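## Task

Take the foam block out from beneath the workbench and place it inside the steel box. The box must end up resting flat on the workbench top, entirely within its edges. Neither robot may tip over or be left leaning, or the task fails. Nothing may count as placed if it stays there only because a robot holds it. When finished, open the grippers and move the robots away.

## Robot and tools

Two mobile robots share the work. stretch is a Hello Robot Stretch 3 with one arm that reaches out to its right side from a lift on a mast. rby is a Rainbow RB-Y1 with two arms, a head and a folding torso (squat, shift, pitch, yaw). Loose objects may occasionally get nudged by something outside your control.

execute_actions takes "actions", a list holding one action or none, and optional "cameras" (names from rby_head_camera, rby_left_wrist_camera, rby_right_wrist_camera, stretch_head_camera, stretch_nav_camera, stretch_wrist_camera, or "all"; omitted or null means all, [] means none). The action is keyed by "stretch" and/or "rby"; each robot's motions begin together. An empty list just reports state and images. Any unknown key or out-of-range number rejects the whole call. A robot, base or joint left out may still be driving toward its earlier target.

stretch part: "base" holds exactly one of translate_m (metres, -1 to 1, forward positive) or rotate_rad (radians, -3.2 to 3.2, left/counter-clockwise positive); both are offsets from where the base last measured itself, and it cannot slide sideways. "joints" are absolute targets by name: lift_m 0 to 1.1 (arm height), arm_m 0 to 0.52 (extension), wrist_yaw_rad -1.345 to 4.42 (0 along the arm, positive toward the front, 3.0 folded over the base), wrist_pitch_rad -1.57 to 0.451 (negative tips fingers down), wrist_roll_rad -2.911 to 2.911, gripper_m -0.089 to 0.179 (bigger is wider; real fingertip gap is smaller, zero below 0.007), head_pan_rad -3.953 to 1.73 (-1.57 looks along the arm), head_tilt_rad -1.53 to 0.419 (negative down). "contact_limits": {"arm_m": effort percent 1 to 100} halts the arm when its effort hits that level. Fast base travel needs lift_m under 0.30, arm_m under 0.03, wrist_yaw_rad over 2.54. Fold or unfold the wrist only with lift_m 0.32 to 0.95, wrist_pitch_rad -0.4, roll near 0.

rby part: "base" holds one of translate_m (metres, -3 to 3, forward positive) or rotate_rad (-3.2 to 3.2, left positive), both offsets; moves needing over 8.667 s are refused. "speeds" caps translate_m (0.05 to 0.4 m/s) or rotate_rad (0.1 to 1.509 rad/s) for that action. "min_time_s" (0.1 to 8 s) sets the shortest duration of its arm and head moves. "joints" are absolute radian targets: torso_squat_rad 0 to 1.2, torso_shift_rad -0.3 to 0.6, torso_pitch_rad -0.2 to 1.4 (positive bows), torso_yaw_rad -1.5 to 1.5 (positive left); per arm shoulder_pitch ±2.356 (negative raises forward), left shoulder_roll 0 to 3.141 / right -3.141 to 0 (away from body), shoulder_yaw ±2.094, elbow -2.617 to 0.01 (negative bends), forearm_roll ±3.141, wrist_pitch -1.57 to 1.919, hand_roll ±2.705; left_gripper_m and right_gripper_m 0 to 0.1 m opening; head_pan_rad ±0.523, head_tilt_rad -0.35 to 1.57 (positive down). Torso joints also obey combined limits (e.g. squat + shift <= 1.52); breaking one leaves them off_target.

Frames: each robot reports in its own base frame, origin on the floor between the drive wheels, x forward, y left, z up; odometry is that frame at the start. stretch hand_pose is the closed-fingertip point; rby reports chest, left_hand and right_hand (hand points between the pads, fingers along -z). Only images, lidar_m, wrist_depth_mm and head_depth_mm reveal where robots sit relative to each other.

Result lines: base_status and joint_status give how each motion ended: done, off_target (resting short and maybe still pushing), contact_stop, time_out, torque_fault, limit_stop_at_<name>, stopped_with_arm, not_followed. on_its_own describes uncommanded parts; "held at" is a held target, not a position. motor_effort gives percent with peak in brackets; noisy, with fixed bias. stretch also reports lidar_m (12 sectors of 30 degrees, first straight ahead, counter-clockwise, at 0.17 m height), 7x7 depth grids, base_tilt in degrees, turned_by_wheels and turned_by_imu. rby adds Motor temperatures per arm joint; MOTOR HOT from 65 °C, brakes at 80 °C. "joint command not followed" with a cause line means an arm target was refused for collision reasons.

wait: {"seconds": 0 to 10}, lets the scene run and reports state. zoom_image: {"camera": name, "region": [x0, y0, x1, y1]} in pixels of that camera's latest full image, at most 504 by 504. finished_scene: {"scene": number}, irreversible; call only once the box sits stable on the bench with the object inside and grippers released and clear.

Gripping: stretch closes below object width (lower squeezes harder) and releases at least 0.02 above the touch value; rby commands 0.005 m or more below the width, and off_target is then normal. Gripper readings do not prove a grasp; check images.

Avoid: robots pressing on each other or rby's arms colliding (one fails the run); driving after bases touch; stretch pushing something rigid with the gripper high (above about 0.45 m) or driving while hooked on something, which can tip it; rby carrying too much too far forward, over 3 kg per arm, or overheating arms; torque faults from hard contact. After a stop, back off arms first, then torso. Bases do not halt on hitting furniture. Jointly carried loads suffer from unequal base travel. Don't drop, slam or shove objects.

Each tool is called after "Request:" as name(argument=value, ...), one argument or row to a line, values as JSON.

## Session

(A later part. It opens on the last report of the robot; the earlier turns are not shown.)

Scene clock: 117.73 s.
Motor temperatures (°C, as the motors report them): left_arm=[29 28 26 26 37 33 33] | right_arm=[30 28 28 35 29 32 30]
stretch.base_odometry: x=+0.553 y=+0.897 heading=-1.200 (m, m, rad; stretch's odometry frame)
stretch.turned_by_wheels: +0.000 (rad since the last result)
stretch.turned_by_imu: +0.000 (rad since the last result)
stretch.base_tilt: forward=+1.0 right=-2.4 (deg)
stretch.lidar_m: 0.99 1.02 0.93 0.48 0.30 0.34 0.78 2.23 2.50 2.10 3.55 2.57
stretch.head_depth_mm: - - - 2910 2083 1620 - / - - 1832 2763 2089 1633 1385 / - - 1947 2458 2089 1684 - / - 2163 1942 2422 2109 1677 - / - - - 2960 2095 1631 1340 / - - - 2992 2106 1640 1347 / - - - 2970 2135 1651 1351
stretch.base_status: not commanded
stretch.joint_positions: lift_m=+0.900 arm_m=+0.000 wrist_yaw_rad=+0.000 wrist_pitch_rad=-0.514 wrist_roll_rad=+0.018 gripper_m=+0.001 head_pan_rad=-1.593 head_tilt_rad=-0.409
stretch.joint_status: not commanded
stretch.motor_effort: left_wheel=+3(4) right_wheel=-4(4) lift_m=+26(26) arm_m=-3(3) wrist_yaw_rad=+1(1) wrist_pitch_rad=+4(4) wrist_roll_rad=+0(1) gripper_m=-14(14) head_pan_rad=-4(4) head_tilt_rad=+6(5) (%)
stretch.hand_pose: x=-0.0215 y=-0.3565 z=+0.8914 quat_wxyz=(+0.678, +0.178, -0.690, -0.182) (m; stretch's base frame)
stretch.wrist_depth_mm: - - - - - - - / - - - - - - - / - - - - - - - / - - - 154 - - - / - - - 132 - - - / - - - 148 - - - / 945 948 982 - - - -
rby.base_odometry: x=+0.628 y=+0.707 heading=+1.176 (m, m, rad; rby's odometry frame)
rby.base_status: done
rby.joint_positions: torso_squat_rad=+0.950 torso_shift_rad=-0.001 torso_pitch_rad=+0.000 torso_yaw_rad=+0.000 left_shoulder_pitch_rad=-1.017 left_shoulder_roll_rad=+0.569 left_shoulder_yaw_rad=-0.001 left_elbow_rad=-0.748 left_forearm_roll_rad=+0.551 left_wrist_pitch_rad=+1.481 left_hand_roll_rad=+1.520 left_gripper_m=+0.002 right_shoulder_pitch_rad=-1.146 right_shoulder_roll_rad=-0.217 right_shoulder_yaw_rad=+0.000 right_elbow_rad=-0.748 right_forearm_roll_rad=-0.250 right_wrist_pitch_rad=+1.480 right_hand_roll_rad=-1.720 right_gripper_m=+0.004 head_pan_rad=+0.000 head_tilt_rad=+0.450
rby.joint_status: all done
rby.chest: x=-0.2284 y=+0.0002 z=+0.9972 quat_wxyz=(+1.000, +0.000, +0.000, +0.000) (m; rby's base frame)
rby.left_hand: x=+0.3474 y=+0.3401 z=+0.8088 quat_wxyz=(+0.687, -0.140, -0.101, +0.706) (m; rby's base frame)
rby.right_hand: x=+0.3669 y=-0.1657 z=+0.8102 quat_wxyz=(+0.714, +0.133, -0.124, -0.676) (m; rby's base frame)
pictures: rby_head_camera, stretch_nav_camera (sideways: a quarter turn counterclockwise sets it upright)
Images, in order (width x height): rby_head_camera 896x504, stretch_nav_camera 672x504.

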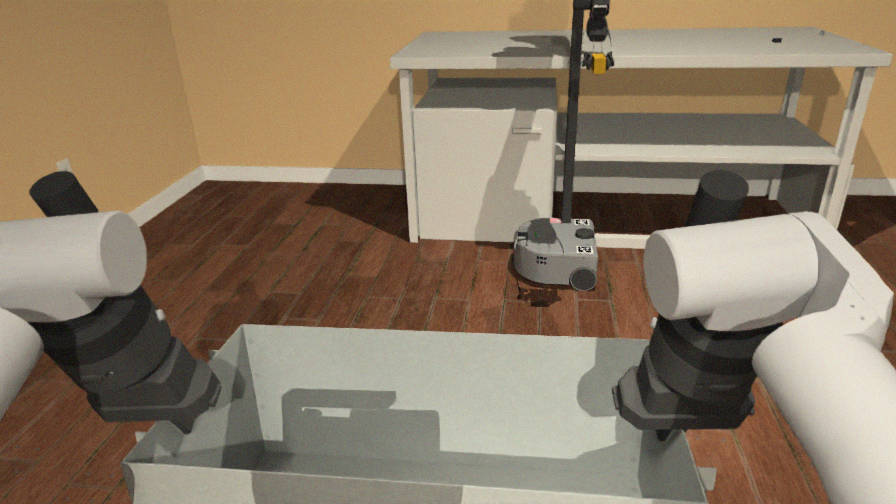

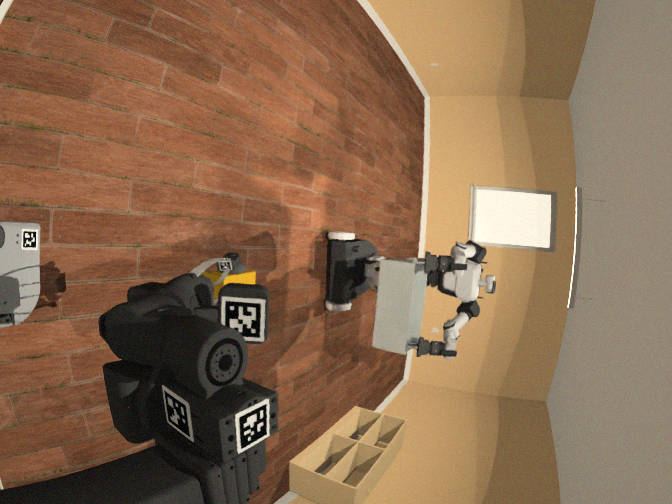

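Request:
execute_actions(
  actions=[
    {"stretch":{"base":{"translate_m":-0.2},"joints":{"lift_m":0.98,"head_tilt_rad":-0.7}},"rby":{"base":{"translate_m":1.0},"speeds":{"translate_m":0.35},"joints":{"head_tilt_rad":0.5}}},
  ],
  cameras=["rby_head_camera","stretch_head_camera","stretch_wrist_camera"],
)

Scene clock: 123.47 s.
Motor temperatures (°C, as the motors report them): left_arm=[29 28 26 26 37 33 33] | right_arm=[31 28 28 35 29 32 30]
stretch.base_odometry: x=+0.480 y=+1.083 heading=-1.200 (m, m, rad; stretch's odometry frame)
stretch.turned_by_wheels: +0.000 (rad since the last result)
stretch.turned_by_imu: +0.000 (rad since the last result)
stretch.base_tilt: forward=+1.0 right=-2.5 (deg)
stretch.lidar_m: 1.19 1.25 0.25 0.24 0.25 0.34 1.95 2.01 1.18 1.11 3.84 2.77
stretch.head_depth_mm: 1035 3180 1033 - - - 1118 / 1119 3345 1078 - - - 1138 / 1152 3343 1072 - - - 1118 / 1114 1303 1065 - 1574 1333 1157 / 1105 805 950 938 1570 1330 1160 / 1071 2942 2368 1915 1576 1339 1162 / - 3404 2466 1917 1573 1340 1165
stretch.base_status: done
stretch.joint_positions: lift_m=+0.980 arm_m=+0.000 wrist_yaw_rad=+0.000 wrist_pitch_rad=-0.514 wrist_roll_rad=+0.018 gripper_m=+0.001 head_pan_rad=-1.593 head_tilt_rad=-0.691
stretch.joint_status: all done
stretch.motor_effort: left_wheel=+4(3) right_wheel=-4(11) lift_m=+26(30) arm_m=-3(3) wrist_yaw_rad=-1(0) wrist_pitch_rad=+4(4) wrist_roll_rad=+1(0) gripper_m=-13(14) head_pan_rad=-4(3) head_tilt_rad=-6(36) (%)
stretch.hand_pose: x=-0.0215 y=-0.3565 z=+0.9713 quat_wxyz=(+0.678, +0.179, -0.690, -0.182) (m; stretch's base frame)
stretch.wrist_depth_mm: - - - 579 - - 562 / - - - 758 740 712 606 / - - - 566 556 740 - / - - - 154 600 577 - / - - - 132 - - - / - - - 148 - - - / - - - - - - -
rby.base_odometry: x=+1.012 y=+1.630 heading=+1.176 (m, m, rad; rby's odometry frame)
rby.base_status: done
rby.joint_positions: torso_squat_rad=+0.950 torso_shift_rad=-0.001 torso_pitch_rad=+0.000 torso_yaw_rad=+0.000 left_shoulder_pitch_rad=-1.017 left_shoulder_roll_rad=+0.569 left_shoulder_yaw_rad=-0.001 left_elbow_rad=-0.748 left_forearm_roll_rad=+0.551 left_wrist_pitch_rad=+1.481 left_hand_roll_rad=+1.520 left_gripper_m=+0.002 right_shoulder_pitch_rad=-1.146 right_shoulder_roll_rad=-0.217 right_shoulder_yaw_rad=+0.000 right_elbow_rad=-0.748 right_forearm_roll_rad=-0.250 right_wrist_pitch_rad=+1.480 right_hand_roll_rad=-1.720 right_gripper_m=+0.004 head_pan_rad=+0.000 head_tilt_rad=+0.500
rby.joint_status: all done
rby.chest: x=-0.2283 y=+0.0002 z=+0.9972 quat_wxyz=(+1.000, +0.000, +0.000, +0.000) (m; rby's base frame)
rby.left_hand: x=+0.3474 y=+0.3401 z=+0.8089 quat_wxyz=(+0.687, -0.140, -0.101, +0.706) (m; rby's base frame)
rby.right_hand: x=+0.3670 y=-0.1657 z=+0.8101 quat_wxyz=(+0.714, +0.133, -0.124, -0.676) (m; rby's base frame)
pictures: rby_head_camera, stretch_head_camera (sideways: a quarter turn clockwise sets it upright), stretch_wrist_camera
Images, in order (width x height): rby_head_camera 896x504, stretch_head_camera 896x504, stretch_wrist_camera 644x364.

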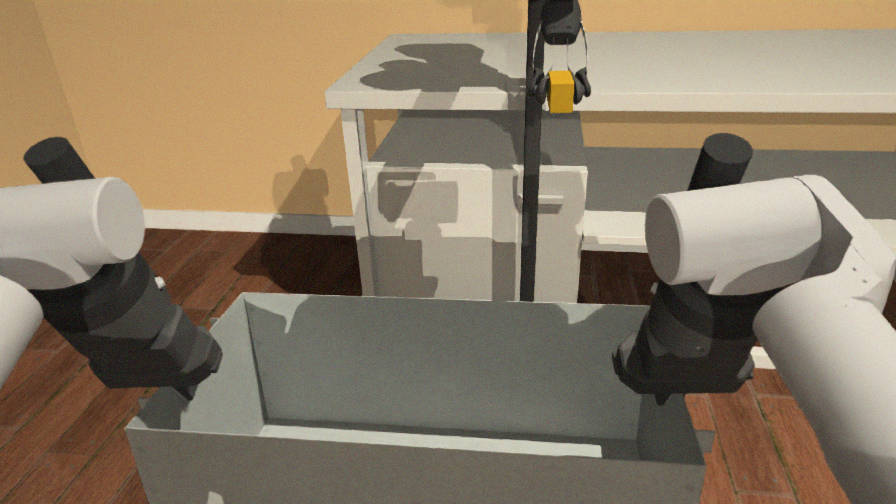

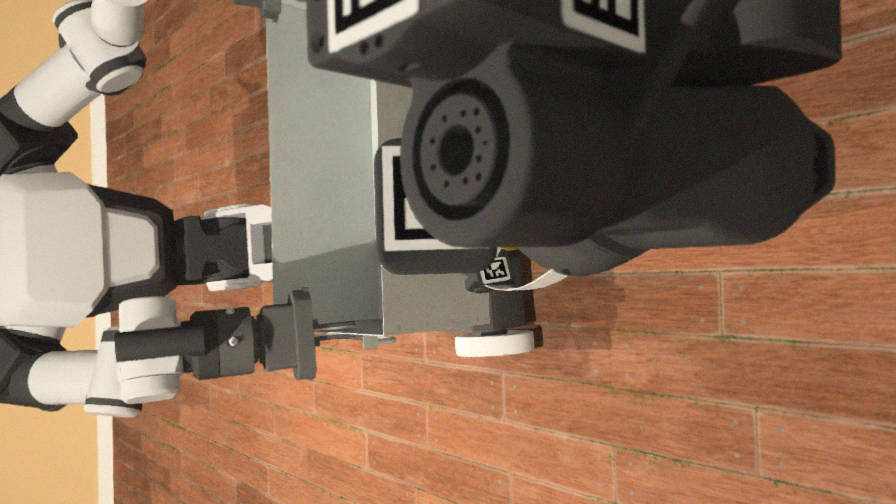

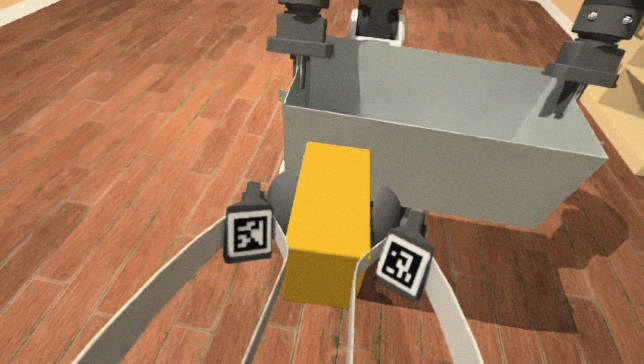

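Request:
execute_actions(
  actions=[
    {"stretch":{"base":{"translate_m":-0.13},"joints":{"lift_m":1.02,"wrist_pitch_rad":-0.6}},"rby":{"base":{"translate_m":0.17},"speeds":{"translate_m":0.2},"joints":{"head_tilt_rad":0.4}}},
  ],
  cameras=["rby_head_camera","stretch_wrist_camera"],
)

Request:
execute_actions(
  actions=[
    {"stretch":{"joints":{"arm_m":0.36,"wrist_pitch_rad":-0.75}}},
  ],
  cameras=["rby_head_camera","stretch_wrist_camera","stretch_nav_camera"],
)

Scene clock: 127.87 s.
Motor temperatures (°C, as the motors report them): left_arm=[30 28 26 26 37 33 33] | right_arm=[31 28 28 35 29 32 30]
stretch.base_odometry: x=+0.433 y=+1.204 heading=-1.200 (m, m, rad; stretch's odometry frame)
stretch.turned_by_wheels: +0.000 (rad since the last result)
stretch.turned_by_imu: +0.000 (rad since the last result)
stretch.base_tilt: forward=+1.1 right=-2.5 (deg)
stretch.lidar_m: 1.31 1.27 0.25 0.24 0.25 0.34 1.82 1.88 2.27 0.95 0.97 2.91
stretch.head_depth_mm: - 816 - - - - 1154 / - 2861 - - - - 1159 / 989 3378 - - - - 1157 / 999 3059 1236 - 1458 1310 1158 / 967 1103 1220 944 805 1328 1162 / 985 3072 893 916 796 1335 1166 / 949 660 688 1805 1575 1339 1166
stretch.base_status: done
stretch.joint_positions: lift_m=+1.020 arm_m=+0.000 wrist_yaw_rad=+0.000 wrist_pitch_rad=-0.611 wrist_roll_rad=+0.018 gripper_m=+0.001 head_pan_rad=-1.593 head_tilt_rad=-0.691
stretch.joint_status: all done
stretch.motor_effort: left_wheel=+3(4) right_wheel=-4(11) lift_m=+26(26) arm_m=-3(3) wrist_yaw_rad=+1(0) wrist_pitch_rad=+3(4) wrist_roll_rad=+1(0) gripper_m=-14(15) head_pan_rad=-4(4) head_tilt_rad=-7(5) (%)
stretch.hand_pose: x=-0.0215 y=-0.3412 z=+0.9916 quat_wxyz=(+0.669, +0.211, -0.680, -0.215) (m; stretch's base frame)
stretch.wrist_depth_mm: - - 474 932 - - 418 / - - 544 628 614 584 - / - - 661 709 677 608 - / - - 483 155 700 551 - / - - - 132 502 481 - / - - - 148 - - - / - - - - - - -
rby.base_odometry: x=+1.078 y=+1.787 heading=+1.176 (m, m, rad; rby's odometry frame)
rby.base_status: done
rby.joint_positions: torso_squat_rad=+0.950 torso_shift_rad=-0.001 torso_pitch_rad=+0.000 torso_yaw_rad=+0.000 left_shoulder_pitch_rad=-1.017 left_shoulder_roll_rad=+0.569 left_shoulder_yaw_rad=-0.001 left_elbow_rad=-0.748 left_forearm_roll_rad=+0.551 left_wrist_pitch_rad=+1.481 left_hand_roll_rad=+1.520 left_gripper_m=+0.002 right_shoulder_pitch_rad=-1.146 right_shoulder_roll_rad=-0.217 right_shoulder_yaw_rad=+0.000 right_elbow_rad=-0.748 right_forearm_roll_rad=-0.250 right_wrist_pitch_rad=+1.480 right_hand_roll_rad=-1.720 right_gripper_m=+0.004 head_pan_rad=+0.000 head_tilt_rad=+0.400
rby.joint_status: all done
rby.chest: x=-0.2283 y=+0.0002 z=+0.9972 quat_wxyz=(+1.000, +0.000, +0.000, +0.000) (m; rby's base frame)
rby.left_hand: x=+0.3475 y=+0.3401 z=+0.8089 quat_wxyz=(+0.687, -0.140, -0.101, +0.706) (m; rby's base frame)
rby.right_hand: x=+0.3670 y=-0.1657 z=+0.8101 quat_wxyz=(+0.714, +0.133, -0.124, -0.676) (m; rby's base frame)
pictures: rby_head_camera, stretch_wrist_camera
Images, in order (width x height): rby_head_camera 896x504, stretch_wrist_camera 644x364.

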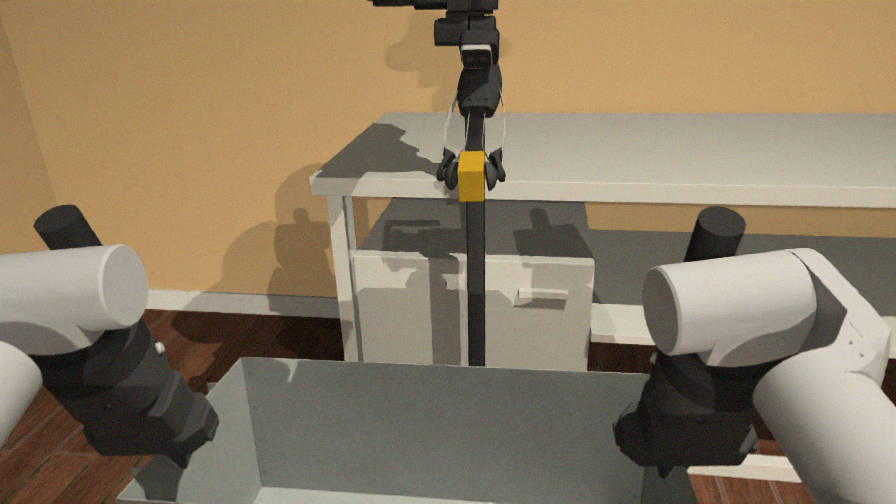

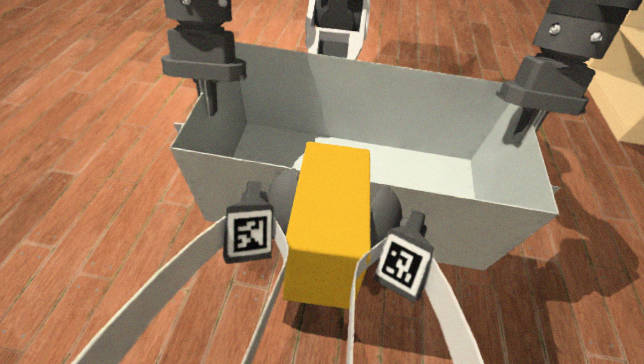

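Scene clock: 131.73 s.
Motor temperatures (°C, as the motors report them): left_arm=[30 28 26 27 37 33 33] | right_arm=[31 28 28 35 29 32 30]
stretch.base_odometry: x=+0.433 y=+1.204 heading=-1.200 (m, m, rad; stretch's odometry frame)
stretch.turned_by_wheels: +0.000 (rad since the last result)
stretch.turned_by_imu: +0.000 (rad since the last result)
stretch.base_tilt: forward=+1.2 right=-2.4 (deg)
stretch.lidar_m: 1.32 1.27 0.25 0.24 0.25 0.34 1.82 1.89 2.27 0.95 0.97 2.91
stretch.head_depth_mm: - 719 768 797 1453 1329 1156 / 953 3017 2420 961 830 1328 1159 / - 3186 2427 962 823 1329 1157 / 969 - 890 954 816 1332 1153 / 961 1107 1209 950 806 1333 1159 / 983 3032 893 916 798 1338 1164 / 948 660 689 1809 1580 1330 1163
stretch.base_status: not commanded
stretch.joint_positions: lift_m=+1.020 arm_m=+0.360 wrist_yaw_rad=+0.000 wrist_pitch_rad=-0.759 wrist_roll_rad=+0.018 gripper_m=+0.001 head_pan_rad=-1.593 head_tilt_rad=-0.691
stretch.joint_status: all done
stretch.motor_effort: left_wheel=+3(3) right_wheel=-4(3) lift_m=+26(26) arm_m=+2(3) wrist_yaw_rad=-1(0) wrist_pitch_rad=+3(2) wrist_roll_rad=+0(0) gripper_m=-15(14) head_pan_rad=-4(4) head_tilt_rad=-7(6) (%)
stretch.hand_pose: x=-0.0215 y=-0.6740 z=+0.9645 quat_wxyz=(+0.651, +0.260, -0.662, -0.265) (m; stretch's base frame)
stretch.wrist_depth_mm: - - - 667 - - - / - - - 677 - - - / 232 - - 727 - - - / 236 387 408 154 - - - / 249 404 - 132 411 391 367 / 318 396 489 147 489 483 262 / 310 454 459 467 467 457 314
rby.base_odometry: x=+1.078 y=+1.787 heading=+1.176 (m, m, rad; rby's odometry frame)
rby.base_status: not commanded
rby.joint_positions: torso_squat_rad=+0.950 torso_shift_rad=-0.001 torso_pitch_rad=+0.000 torso_yaw_rad=+0.000 left_shoulder_pitch_rad=-1.017 left_shoulder_roll_rad=+0.569 left_shoulder_yaw_rad=-0.001 left_elbow_rad=-0.748 left_forearm_roll_rad=+0.551 left_wrist_pitch_rad=+1.481 left_hand_roll_rad=+1.520 left_gripper_m=+0.002 right_shoulder_pitch_rad=-1.146 right_shoulder_roll_rad=-0.217 right_shoulder_yaw_rad=+0.000 right_elbow_rad=-0.748 right_forearm_roll_rad=-0.250 right_wrist_pitch_rad=+1.480 right_hand_roll_rad=-1.720 right_gripper_m=+0.004 head_pan_rad=+0.000 head_tilt_rad=+0.400
rby.joint_status: not commanded
rby.chest: x=-0.2283 y=+0.0002 z=+0.9972 quat_wxyz=(+1.000, +0.000, +0.000, +0.000) (m; rby's base frame)
rby.left_hand: x=+0.3474 y=+0.3401 z=+0.8089 quat_wxyz=(+0.687, -0.140, -0.101, +0.706) (m; rby's base frame)
rby.right_hand: x=+0.3670 y=-0.1657 z=+0.8101 quat_wxyz=(+0.714, +0.133, -0.124, -0.676) (m; rby's base frame)
pictures: rby_head_camera, stretch_nav_camera (sideways: a quarter turn counterclockwise sets it upright), stretch_wrist_camera
Images, in order (width x height): rby_head_camera 896x504, stretch_nav_camera 672x504, stretch_wrist_camera 644x364.

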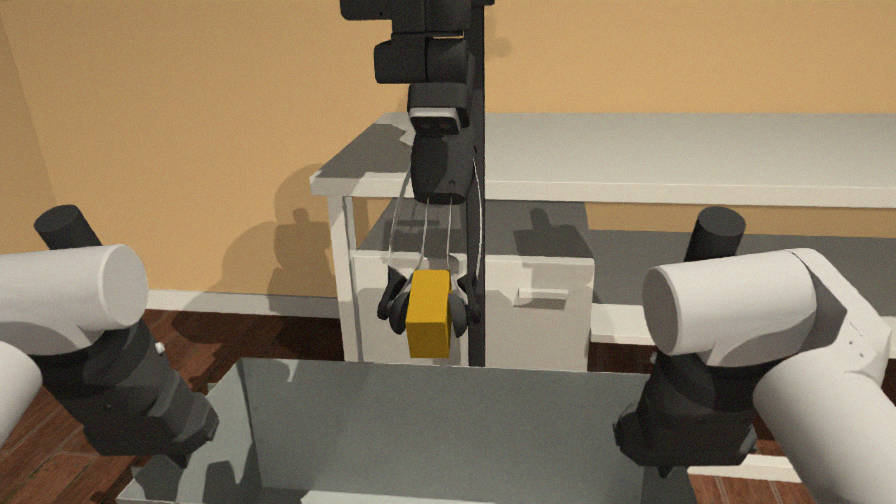

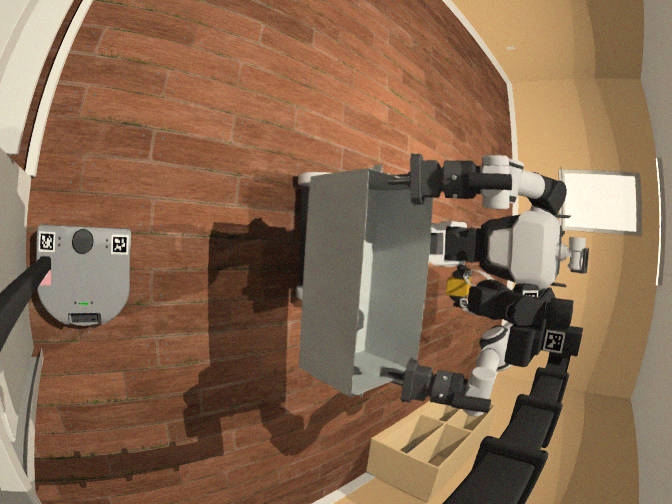

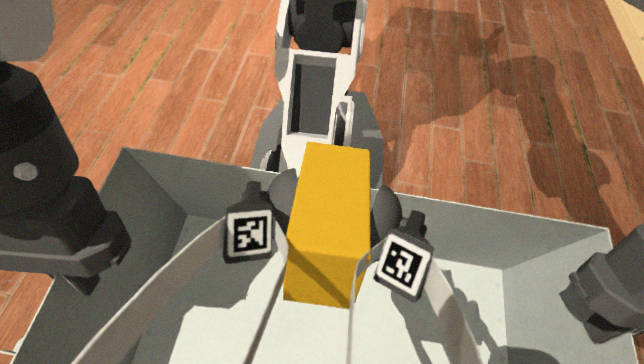

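Request:
execute_actions(
  actions=[
    {"stretch":{"joints":{"arm_m":0.42,"wrist_pitch_rad":-1.25,"lift_m":0.92}}},
  ],
  cameras=["rby_head_camera","stretch_wrist_camera","stretch_nav_camera"],
)

Scene clock: 134.97 s.
Motor temperatures (°C, as the motors report them): left_arm=[30 28 26 27 37 33 33] | right_arm=[31 28 28 35 29 32 30]
stretch.base_odometry: x=+0.433 y=+1.204 heading=-1.200 (m, m, rad; stretch's odometry frame)
stretch.turned_by_wheels: +0.000 (rad since the last result)
stretch.turned_by_imu: +0.000 (rad since the last result)
stretch.base_tilt: forward=+1.1 right=-2.4 (deg)
stretch.lidar_m: 1.32 1.27 0.25 0.24 0.25 0.34 1.82 1.88 2.28 0.94 0.97 2.90
stretch.head_depth_mm: - 709 - - 1456 1329 1159 / - - 917 965 830 1330 1158 / 986 - 916 959 822 1330 1158 / 998 1114 903 927 813 1337 1163 / 963 1105 1215 949 807 1330 1160 / 986 3063 894 918 798 1333 1163 / 947 659 688 1811 1573 1339 1166
stretch.base_status: not commanded
stretch.joint_positions: lift_m=+0.920 arm_m=+0.420 wrist_yaw_rad=+0.000 wrist_pitch_rad=-1.249 wrist_roll_rad=+0.018 gripper_m=+0.001 head_pan_rad=-1.593 head_tilt_rad=-0.691
stretch.joint_status: all done
stretch.motor_effort: left_wheel=+3(3) right_wheel=-4(4) lift_m=+14(22) arm_m=+3(3) wrist_yaw_rad=-1(1) wrist_pitch_rad=-1(3) wrist_roll_rad=+0(1) gripper_m=-13(15) head_pan_rad=-4(3) head_tilt_rad=-5(6) (%)
stretch.hand_pose: x=-0.0216 y=-0.6230 z=+0.8084 quat_wxyz=(+0.569, +0.410, -0.578, -0.417) (m; stretch's base frame)
stretch.wrist_depth_mm: 254 329 336 302 275 249 228 / 262 356 377 361 357 350 317 / 269 374 376 368 362 359 350 / 278 385 372 154 367 358 350 / 287 382 - 132 365 359 338 / 256 280 307 148 358 357 330 / 202 207 221 242 256 296 294
rby.base_odometry: x=+1.078 y=+1.787 heading=+1.176 (m, m, rad; rby's odometry frame)
rby.base_status: not commanded
rby.joint_positions: torso_squat_rad=+0.950 torso_shift_rad=-0.001 torso_pitch_rad=+0.000 torso_yaw_rad=+0.000 left_shoulder_pitch_rad=-1.017 left_shoulder_roll_rad=+0.569 left_shoulder_yaw_rad=-0.001 left_elbow_rad=-0.748 left_forearm_roll_rad=+0.551 left_wrist_pitch_rad=+1.481 left_hand_roll_rad=+1.520 left_gripper_m=+0.002 right_shoulder_pitch_rad=-1.146 right_shoulder_roll_rad=-0.217 right_shoulder_yaw_rad=+0.000 right_elbow_rad=-0.748 right_forearm_roll_rad=-0.250 right_wrist_pitch_rad=+1.480 right_hand_roll_rad=-1.720 right_gripper_m=+0.004 head_pan_rad=+0.000 head_tilt_rad=+0.400
rby.joint_status: not commanded
rby.chest: x=-0.2283 y=+0.0002 z=+0.9972 quat_wxyz=(+1.000, +0.000, +0.000, +0.000) (m; rby's base frame)
rby.left_hand: x=+0.3474 y=+0.3401 z=+0.8089 quat_wxyz=(+0.687, -0.140, -0.101, +0.706) (m; rby's base frame)
rby.right_hand: x=+0.3670 y=-0.1657 z=+0.8101 quat_wxyz=(+0.714, +0.133, -0.124, -0.676) (m; rby's base frame)
pictures: rby_head_camera, stretch_nav_camera (sideways: a quarter turn counterclockwise sets it upright), stretch_wrist_camera
Images, in order (width x height): rby_head_camera 896x504, stretch_nav_camera 672x504, stretch_wrist_camera 644x364.

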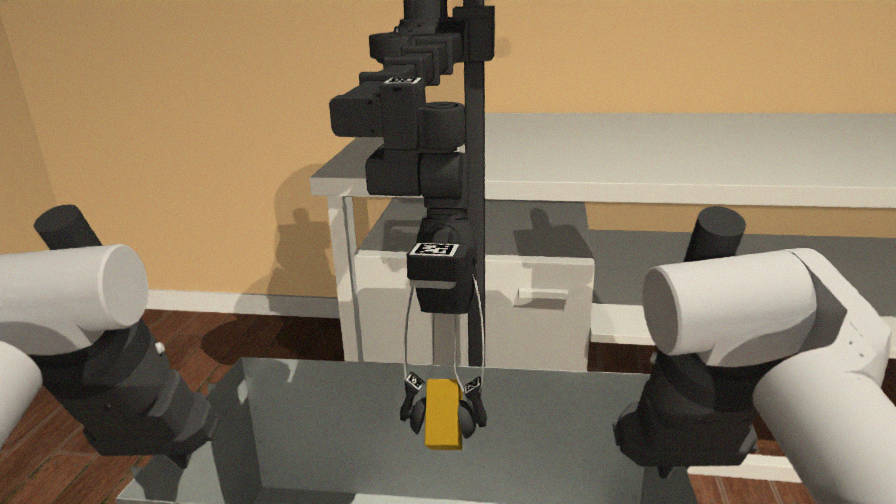

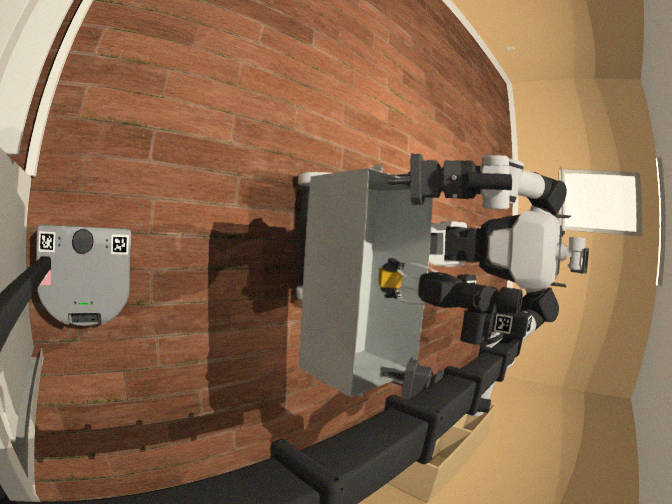

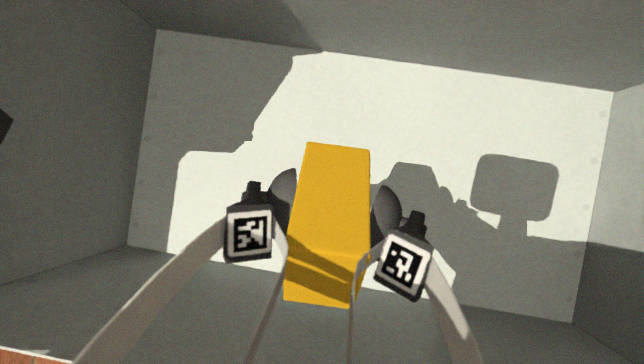

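Request:
execute_actions(
  actions=[
    {"stretch":{"joints":{"arm_m":0.47,"wrist_pitch_rad":-1.35,"lift_m":0.81}}},
  ],
  cameras=["rby_head_camera","stretch_wrist_camera"],
)

Request:
execute_actions(
  actions=[
    {"stretch":{"joints":{"gripper_m":0.08}}},
  ],
  cameras=["stretch_wrist_camera"],
)

Request:
execute_actions(
  actions=[
    {"stretch":{"joints":{"lift_m":1.0}}},
  ],
  cameras=["stretch_wrist_camera"],
)

Scene clock: 137.73 s.
Motor temperatures (°C, as the motors report them): left_arm=[30 28 26 27 37 33 33] | right_arm=[31 28 28 36 29 32 30]
stretch.base_odometry: x=+0.433 y=+1.204 heading=-1.200 (m, m, rad; stretch's odometry frame)
stretch.turned_by_wheels: +0.000 (rad since the last result)
stretch.turned_by_imu: +0.000 (rad since the last result)
stretch.base_tilt: forward=+1.1 right=-2.5 (deg)
stretch.lidar_m: 1.31 1.27 0.25 0.24 0.25 0.34 1.82 1.88 2.27 0.95 0.97 2.91
stretch.head_depth_mm: - 721 769 797 - - 1158 / - 2894 2584 - 831 1328 1161 / 989 3583 908 959 820 1327 1158 / 995 3058 1200 927 814 1326 1159 / 964 1105 1214 949 804 1331 1165 / 984 3050 890 916 798 1335 1167 / 947 661 689 1805 1577 1339 1165
stretch.base_status: not commanded
stretch.joint_positions: lift_m=+0.810 arm_m=+0.470 wrist_yaw_rad=+0.000 wrist_pitch_rad=-1.346 wrist_roll_rad=+0.018 gripper_m=+0.001 head_pan_rad=-1.593 head_tilt_rad=-0.691
stretch.joint_status: all done
stretch.motor_effort: left_wheel=+2(3) right_wheel=-3(4) lift_m=+14(12) arm_m=+2(3) wrist_yaw_rad=-1(2) wrist_pitch_rad=-1(1) wrist_roll_rad=+0(1) gripper_m=-13(14) head_pan_rad=-3(4) head_tilt_rad=-6(5) (%)
stretch.hand_pose: x=-0.0216 y=-0.6482 z=+0.6939 quat_wxyz=(+0.548, +0.437, -0.557, -0.445) (m; stretch's base frame)
stretch.wrist_depth_mm: 248 247 240 236 230 225 210 / 254 252 244 240 235 230 224 / 259 255 249 242 238 235 231 / 266 261 255 154 243 238 233 / 269 268 - 132 245 243 237 / 271 270 266 148 256 250 242 / 217 231 241 261 255 254 247
rby.base_odometry: x=+1.078 y=+1.787 heading=+1.176 (m, m, rad; rby's odometry frame)
rby.base_status: not commanded
rby.joint_positions: torso_squat_rad=+0.950 torso_shift_rad=-0.001 torso_pitch_rad=+0.000 torso_yaw_rad=+0.000 left_shoulder_pitch_rad=-1.017 left_shoulder_roll_rad=+0.569 left_shoulder_yaw_rad=-0.001 left_elbow_rad=-0.748 left_forearm_roll_rad=+0.551 left_wrist_pitch_rad=+1.481 left_hand_roll_rad=+1.520 left_gripper_m=+0.002 right_shoulder_pitch_rad=-1.146 right_shoulder_roll_rad=-0.217 right_shoulder_yaw_rad=+0.000 right_elbow_rad=-0.748 right_forearm_roll_rad=-0.250 right_wrist_pitch_rad=+1.480 right_hand_roll_rad=-1.720 right_gripper_m=+0.004 head_pan_rad=+0.000 head_tilt_rad=+0.400
rby.joint_status: not commanded
rby.chest: x=-0.2283 y=+0.0002 z=+0.9972 quat_wxyz=(+1.000, +0.000, +0.000, +0.000) (m; rby's base frame)
rby.left_hand: x=+0.3474 y=+0.3401 z=+0.8089 quat_wxyz=(+0.687, -0.140, -0.101, +0.706) (m; rby's base frame)
rby.right_hand: x=+0.3670 y=-0.1657 z=+0.8101 quat_wxyz=(+0.714, +0.133, -0.124, -0.676) (m; rby's base frame)
pictures: rby_head_camera, stretch_wrist_camera
Images, in order (width x height): rby_head_camera 896x504, stretch_wrist_camera 644x364.

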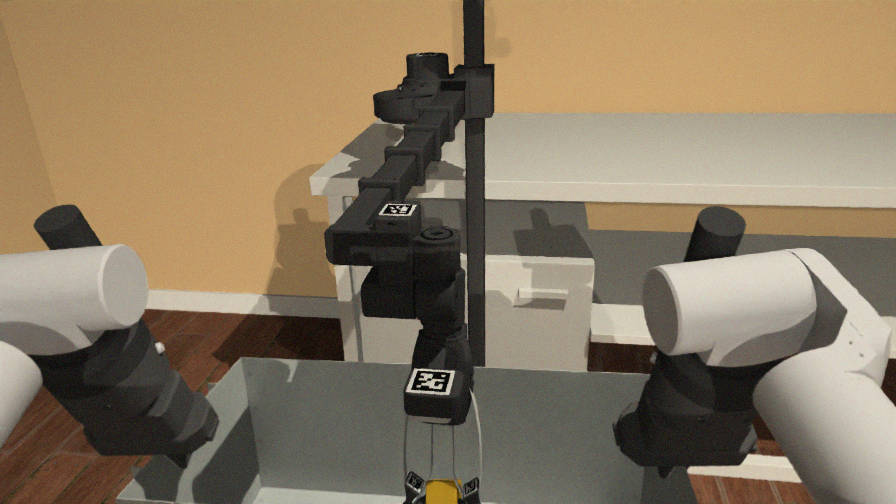

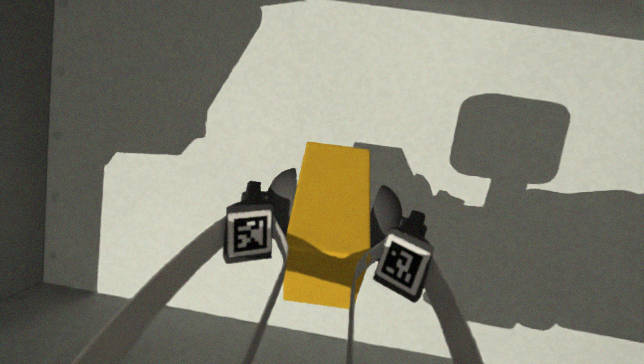

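Scene clock: 139.03 s.
Motor temperatures (°C, as the motors report them): left_arm=[30 28 26 27 37 33 33] | right_arm=[31 28 28 36 29 32 30]
stretch.base_odometry: x=+0.433 y=+1.204 heading=-1.200 (m, m, rad; stretch's odometry frame)
stretch.turned_by_wheels: +0.000 (rad since the last result)
stretch.turned_by_imu: +0.000 (rad since the last result)
stretch.base_tilt: forward=+1.0 right=-2.5 (deg)
stretch.lidar_m: 1.32 1.27 0.25 0.24 0.25 0.34 1.82 1.88 2.28 0.95 0.97 2.90
stretch.head_depth_mm: - 721 770 795 - - 1158 / - 2882 2559 - 830 1326 1158 / 990 3522 910 959 823 1331 1157 / 997 3067 1194 953 814 1331 1162 / 963 1104 1214 947 805 1336 1158 / 984 3077 891 916 797 1335 1163 / 949 660 688 1808 1573 1337 1163
stretch.base_status: not commanded
stretch.joint_positions: lift_m=+0.810 arm_m=+0.470 wrist_yaw_rad=+0.000 wrist_pitch_rad=-1.346 wrist_roll_rad=+0.018 gripper_m=+0.080 head_pan_rad=-1.593 head_tilt_rad=-0.691
stretch.joint_status: all done
stretch.motor_effort: left_wheel=+3(3) right_wheel=-4(4) lift_m=+15(15) arm_m=+2(2) wrist_yaw_rad=+0(1) wrist_pitch_rad=-1(1) wrist_roll_rad=+1(1) gripper_m=+0(80) head_pan_rad=-4(4) head_tilt_rad=-6(6) (%)
stretch.hand_pose: x=-0.0216 y=-0.6482 z=+0.6939 quat_wxyz=(+0.548, +0.437, -0.557, -0.445) (m; stretch's base frame)
stretch.wrist_depth_mm: 248 247 241 236 231 224 209 / 255 250 244 240 235 230 225 / 258 256 251 245 239 234 230 / 266 260 252 249 243 239 233 / 269 266 261 252 247 241 237 / 273 270 267 258 253 245 243 / 222 225 246 229 257 252 246
rby.base_odometry: x=+1.078 y=+1.787 heading=+1.176 (m, m, rad; rby's odometry frame)
rby.base_status: not commanded
rby.joint_positions: torso_squat_rad=+0.950 torso_shift_rad=-0.001 torso_pitch_rad=+0.000 torso_yaw_rad=+0.000 left_shoulder_pitch_rad=-1.017 left_shoulder_roll_rad=+0.569 left_shoulder_yaw_rad=-0.001 left_elbow_rad=-0.748 left_forearm_roll_rad=+0.551 left_wrist_pitch_rad=+1.481 left_hand_roll_rad=+1.520 left_gripper_m=+0.002 right_shoulder_pitch_rad=-1.146 right_shoulder_roll_rad=-0.217 right_shoulder_yaw_rad=+0.000 right_elbow_rad=-0.748 right_forearm_roll_rad=-0.250 right_wrist_pitch_rad=+1.480 right_hand_roll_rad=-1.720 right_gripper_m=+0.004 head_pan_rad=+0.000 head_tilt_rad=+0.400
rby.joint_status: not commanded
rby.chest: x=-0.2283 y=+0.0002 z=+0.9972 quat_wxyz=(+1.000, +0.000, +0.000, +0.000) (m; rby's base frame)
rby.left_hand: x=+0.3474 y=+0.3401 z=+0.8089 quat_wxyz=(+0.687, -0.140, -0.101, +0.706) (m; rby's base frame)
rby.right_hand: x=+0.3670 y=-0.1657 z=+0.8101 quat_wxyz=(+0.714, +0.133, -0.124, -0.676) (m; rby's base frame)
pictures: stretch_wrist_camera
Images, in order (width x height): stretch_wrist_camera 644x364.

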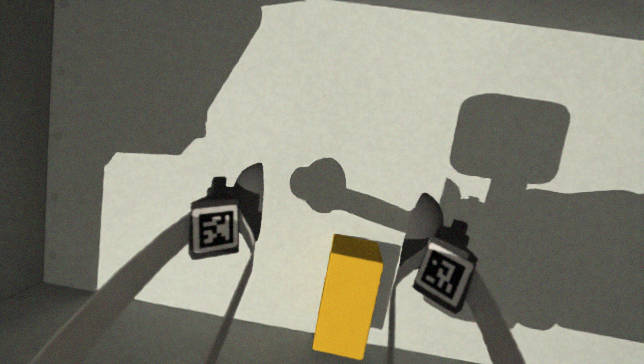

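Scene clock: 141.60 s.
Motor temperatures (°C, as the motors report them): left_arm=[30 28 26 27 37 33 33] | right_arm=[32 28 28 36 29 32 30]
stretch.base_odometry: x=+0.433 y=+1.204 heading=-1.200 (m, m, rad; stretch's odometry frame)
stretch.turned_by_wheels: +0.000 (rad since the last result)
stretch.turned_by_imu: +0.000 (rad since the last result)
stretch.base_tilt: forward=+1.1 right=-2.5 (deg)
stretch.lidar_m: 1.32 1.27 0.25 0.24 0.25 0.34 1.82 1.88 2.28 0.95 0.97 2.90
stretch.head_depth_mm: - 2911 775 798 1452 1327 1159 / - 3032 2437 960 831 1330 1159 / - 3359 2427 958 822 1332 1157 / 970 - 1198 954 813 1332 1161 / 964 1104 1215 949 806 1337 1161 / 985 3075 894 916 798 1338 1164 / 949 661 687 1812 1575 1339 1165
stretch.base_status: not commanded
stretch.joint_positions: lift_m=+1.000 arm_m=+0.470 wrist_yaw_rad=+0.000 wrist_pitch_rad=-1.346 wrist_roll_rad=+0.018 gripper_m=+0.080 head_pan_rad=-1.593 head_tilt_rad=-0.691
stretch.joint_status: all done
stretch.motor_effort: left_wheel=+3(3) right_wheel=-3(3) lift_m=+26(30) arm_m=+2(2) wrist_yaw_rad=+0(1) wrist_pitch_rad=-1(1) wrist_roll_rad=+0(1) gripper_m=+0(0) head_pan_rad=-4(4) head_tilt_rad=-6(6) (%)
stretch.hand_pose: x=-0.0216 y=-0.6482 z=+0.8832 quat_wxyz=(+0.548, +0.437, -0.557, -0.445) (m; stretch's base frame)
stretch.wrist_depth_mm: 278 307 288 267 266 - - / 263 355 436 423 392 320 276 / 210 372 447 429 421 420 363 / 281 389 457 444 428 427 351 / 303 377 455 460 450 430 339 / 296 325 344 381 389 437 328 / - - 280 285 307 328 310
rby.base_odometry: x=+1.078 y=+1.787 heading=+1.176 (m, m, rad; rby's odometry frame)
rby.base_status: not commanded
rby.joint_positions: torso_squat_rad=+0.950 torso_shift_rad=-0.001 torso_pitch_rad=+0.000 torso_yaw_rad=+0.000 left_shoulder_pitch_rad=-1.017 left_shoulder_roll_rad=+0.569 left_shoulder_yaw_rad=-0.001 left_elbow_rad=-0.748 left_forearm_roll_rad=+0.551 left_wrist_pitch_rad=+1.481 left_hand_roll_rad=+1.520 left_gripper_m=+0.002 right_shoulder_pitch_rad=-1.146 right_shoulder_roll_rad=-0.217 right_shoulder_yaw_rad=+0.000 right_elbow_rad=-0.748 right_forearm_roll_rad=-0.250 right_wrist_pitch_rad=+1.480 right_hand_roll_rad=-1.720 right_gripper_m=+0.004 head_pan_rad=+0.000 head_tilt_rad=+0.400
rby.joint_status: not commanded
rby.chest: x=-0.2283 y=+0.0002 z=+0.9972 quat_wxyz=(+1.000, +0.000, +0.000, +0.000) (m; rby's base frame)
rby.left_hand: x=+0.3474 y=+0.3401 z=+0.8089 quat_wxyz=(+0.687, -0.140, -0.101, +0.706) (m; rby's base frame)
rby.right_hand: x=+0.3670 y=-0.1657 z=+0.8101 quat_wxyz=(+0.714, +0.133, -0.124, -0.676) (m; rby's base frame)
pictures: stretch_wrist_camera
Images, in order (width x height): stretch_wrist_camera 644x364.

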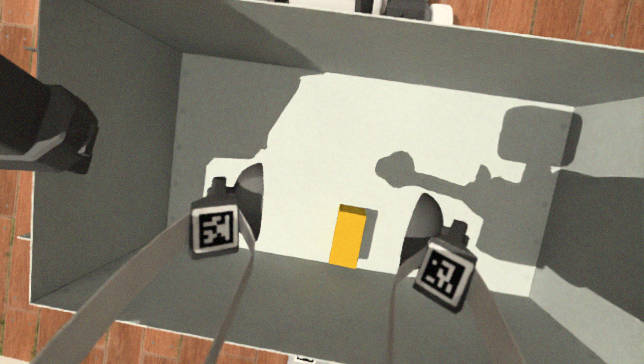

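Request:
execute_actions(
  actions=[
    {"stretch":{"joints":{"arm_m":0.2,"lift_m":1.03}}},
  ],
  cameras=[],
)

Request:
execute_actions(
  actions=[
    {"stretch":{"base":{"translate_m":-0.8},"joints":{"arm_m":0.0,"head_pan_rad":-0.8}},"rby":{"base":{"rotate_rad":-0.35},"speeds":{"rotate_rad":0.3},"joints":{"torso_squat_rad":0.0,"head_tilt_rad":0.6}}},
  ],
  cameras=["rby_head_camera","stretch_nav_camera"],
)

Scene clock: 146.80 s.
Motor temperatures (°C, as the motors report them): left_arm=[30 28 26 27 37 33 33] | right_arm=[32 29 28 36 29 32 30]
stretch.base_odometry: x=+0.433 y=+1.204 heading=-1.200 (m, m, rad; stretch's odometry frame)
stretch.turned_by_wheels: +0.000 (rad since the last result)
stretch.turned_by_imu: -0.001 (rad since the last result)
stretch.base_tilt: forward=+1.1 right=-2.5 (deg)
stretch.lidar_m: 1.32 1.27 0.25 0.24 0.25 0.34 1.82 1.88 2.28 0.95 0.97 2.91
stretch.head_depth_mm: - 705 769 797 1450 1326 1155 / - - 1672 962 831 1329 1154 / - - 2520 963 824 1331 1159 / 980 1109 - 962 815 1332 1159 / 965 1108 1214 950 807 1332 1161 / 984 3096 894 917 798 1336 1165 / 948 660 687 1812 1580 1347 1167
stretch.base_status: not commanded
stretch.joint_positions: lift_m=+1.030 arm_m=+0.200 wrist_yaw_rad=+0.000 wrist_pitch_rad=-1.347 wrist_roll_rad=+0.018 gripper_m=+0.080 head_pan_rad=-1.593 head_tilt_rad=-0.691
stretch.joint_status: all done
stretch.motor_effort: left_wheel=+3(3) right_wheel=-3(3) lift_m=+26(27) arm_m=-3(4) wrist_yaw_rad=+0(1) wrist_pitch_rad=-1(1) wrist_roll_rad=+1(0) gripper_m=+1(0) head_pan_rad=-4(4) head_tilt_rad=-6(7) (%)
stretch.hand_pose: x=-0.0216 y=-0.3786 z=+0.9132 quat_wxyz=(+0.548, +0.437, -0.557, -0.445) (m; stretch's base frame)
stretch.wrist_depth_mm: - - 344 342 334 442 391 / - - - - 454 379 324 / - - - - - - - / - - - - - - - / - - - - - - - / - - - - - - - / - - - - - - -
rby.base_odometry: x=+1.078 y=+1.787 heading=+1.176 (m, m, rad; rby's odometry frame)
rby.base_status: not commanded
rby.joint_positions: torso_squat_rad=+0.950 torso_shift_rad=-0.001 torso_pitch_rad=+0.000 torso_yaw_rad=+0.000 left_shoulder_pitch_rad=-1.017 left_shoulder_roll_rad=+0.569 left_shoulder_yaw_rad=-0.001 left_elbow_rad=-0.748 left_forearm_roll_rad=+0.551 left_wrist_pitch_rad=+1.481 left_hand_roll_rad=+1.520 left_gripper_m=+0.002 right_shoulder_pitch_rad=-1.146 right_shoulder_roll_rad=-0.217 right_shoulder_yaw_rad=+0.000 right_elbow_rad=-0.748 right_forearm_roll_rad=-0.250 right_wrist_pitch_rad=+1.480 right_hand_roll_rad=-1.720 right_gripper_m=+0.004 head_pan_rad=+0.000 head_tilt_rad=+0.400
rby.joint_status: not commanded
rby.chest: x=-0.2283 y=+0.0002 z=+0.9972 quat_wxyz=(+1.000, +0.000, +0.000, +0.000) (m; rby's base frame)
rby.left_hand: x=+0.3474 y=+0.3401 z=+0.8089 quat_wxyz=(+0.687, -0.140, -0.101, +0.706) (m; rby's base frame)
rby.right_hand: x=+0.3670 y=-0.1657 z=+0.8101 quat_wxyz=(+0.714, +0.133, -0.124, -0.676) (m; rby's base frame)
pictures: none
No camera images: the call's "cameras" was empty. Leave "cameras" out to get every camera's image.

Scene clock: 155.77 s.
Motor temperatures (°C, as the motors report them): left_arm=[30 28 26 27 37 33 33] | right_arm=[32 29 28 36 29 32 30]
stretch.base_odometry: x=+0.143 y=+1.950 heading=-1.200 (m, m, rad; stretch's odometry frame)
stretch.turned_by_wheels: +0.000 (rad since the last result)
stretch.turned_by_imu: +0.000 (rad since the last result)
stretch.base_tilt: forward=+1.1 right=-2.5 (deg)
stretch.lidar_m: 0.92 0.42 0.58 0.95 0.98 1.06 1.02 1.06 1.44 2.45 1.07 1.38
stretch.head_depth_mm: 1307 3338 2418 1818 1558 1328 1202 / 1186 1390 1651 1705 1561 1329 1156 / - 3066 1897 1624 1568 1335 1159 / 774 860 2448 1763 1567 1334 1158 / 734 803 2443 1916 1569 1335 1158 / 1103 764 2355 1913 1572 1338 1166 / 1059 2897 2468 1916 1573 1341 1165
stretch.base_status: done
stretch.joint_positions: lift_m=+1.030 arm_m=+0.000 wrist_yaw_rad=+0.000 wrist_pitch_rad=-1.347 wrist_roll_rad=+0.018 gripper_m=+0.080 head_pan_rad=-0.807 head_tilt_rad=-0.691
stretch.joint_status: all done
stretch.motor_effort: left_wheel=+3(4) right_wheel=-3(10) lift_m=+26(26) arm_m=-3(3) wrist_yaw_rad=+0(0) wrist_pitch_rad=-1(1) wrist_roll_rad=+1(0) gripper_m=+0(0) head_pan_rad=+4(51) head_tilt_rad=-6(5) (%)
stretch.hand_pose: x=-0.0216 y=-0.1786 z=+0.9132 quat_wxyz=(+0.548, +0.437, -0.557, -0.445) (m; stretch's base frame)
stretch.wrist_depth_mm: - - - - - - - / - - - - - - - / - - - - - - - / - - - - - - - / - - - - - - - / 892 932 - - - - - / 673 813 - - - - -
rby.base_odometry: x=+1.078 y=+1.787 heading=+0.826 (m, m, rad; rby's odometry frame)
rby.base_status: done
rby.joint_positions: torso_squat_rad=+0.000 torso_shift_rad=+0.000 torso_pitch_rad=+0.000 torso_yaw_rad=+0.000 left_shoulder_pitch_rad=-1.017 left_shoulder_roll_rad=+0.569 left_shoulder_yaw_rad=-0.001 left_elbow_rad=-0.748 left_forearm_roll_rad=+0.551 left_wrist_pitch_rad=+1.481 left_hand_roll_rad=+1.520 left_gripper_m=+0.002 right_shoulder_pitch_rad=-1.146 right_shoulder_roll_rad=-0.217 right_shoulder_yaw_rad=+0.000 right_elbow_rad=-0.748 right_forearm_roll_rad=-0.250 right_wrist_pitch_rad=+1.480 right_hand_roll_rad=-1.720 right_gripper_m=+0.004 head_pan_rad=+0.000 head_tilt_rad=+0.600
rby.joint_status: all done
rby.chest: x=-0.2283 y=+0.0004 z=+1.2899 quat_wxyz=(+1.000, +0.000, +0.000, +0.000) (m; rby's base frame)
rby.left_hand: x=+0.3474 y=+0.3403 z=+1.1013 quat_wxyz=(+0.687, -0.139, -0.101, +0.706) (m; rby's base frame)
rby.right_hand: x=+0.3669 y=-0.1655 z=+1.1026 quat_wxyz=(+0.714, +0.132, -0.124, -0.676) (m; rby's base frame)
pictures: rby_head_camera, stretch_nav_camera (sideways: a quarter turn counterclockwise sets it upright)
Images, in order (width x height): rby_head_camera 896x504, stretch_nav_camera 672x504.

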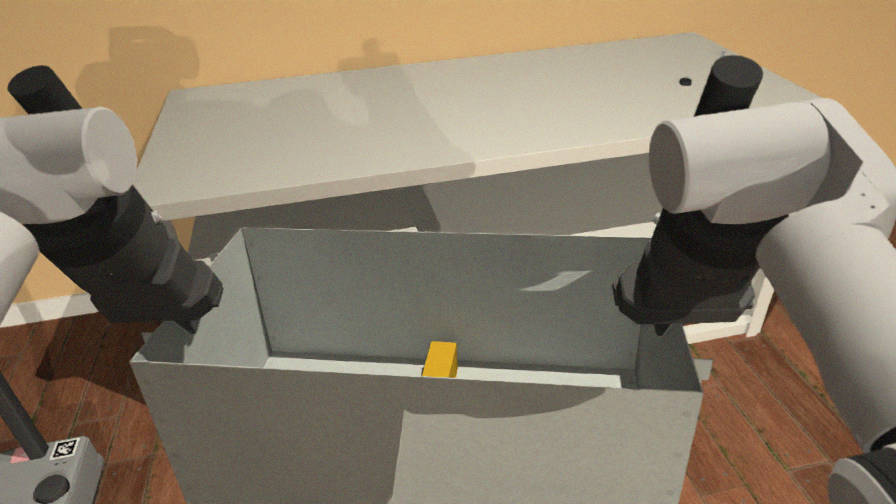

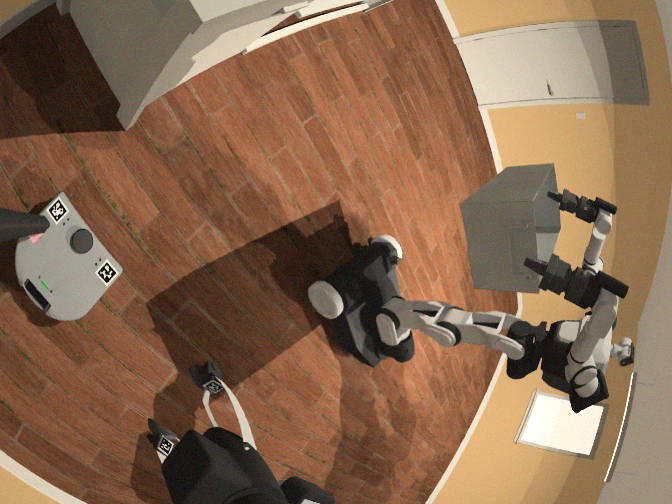

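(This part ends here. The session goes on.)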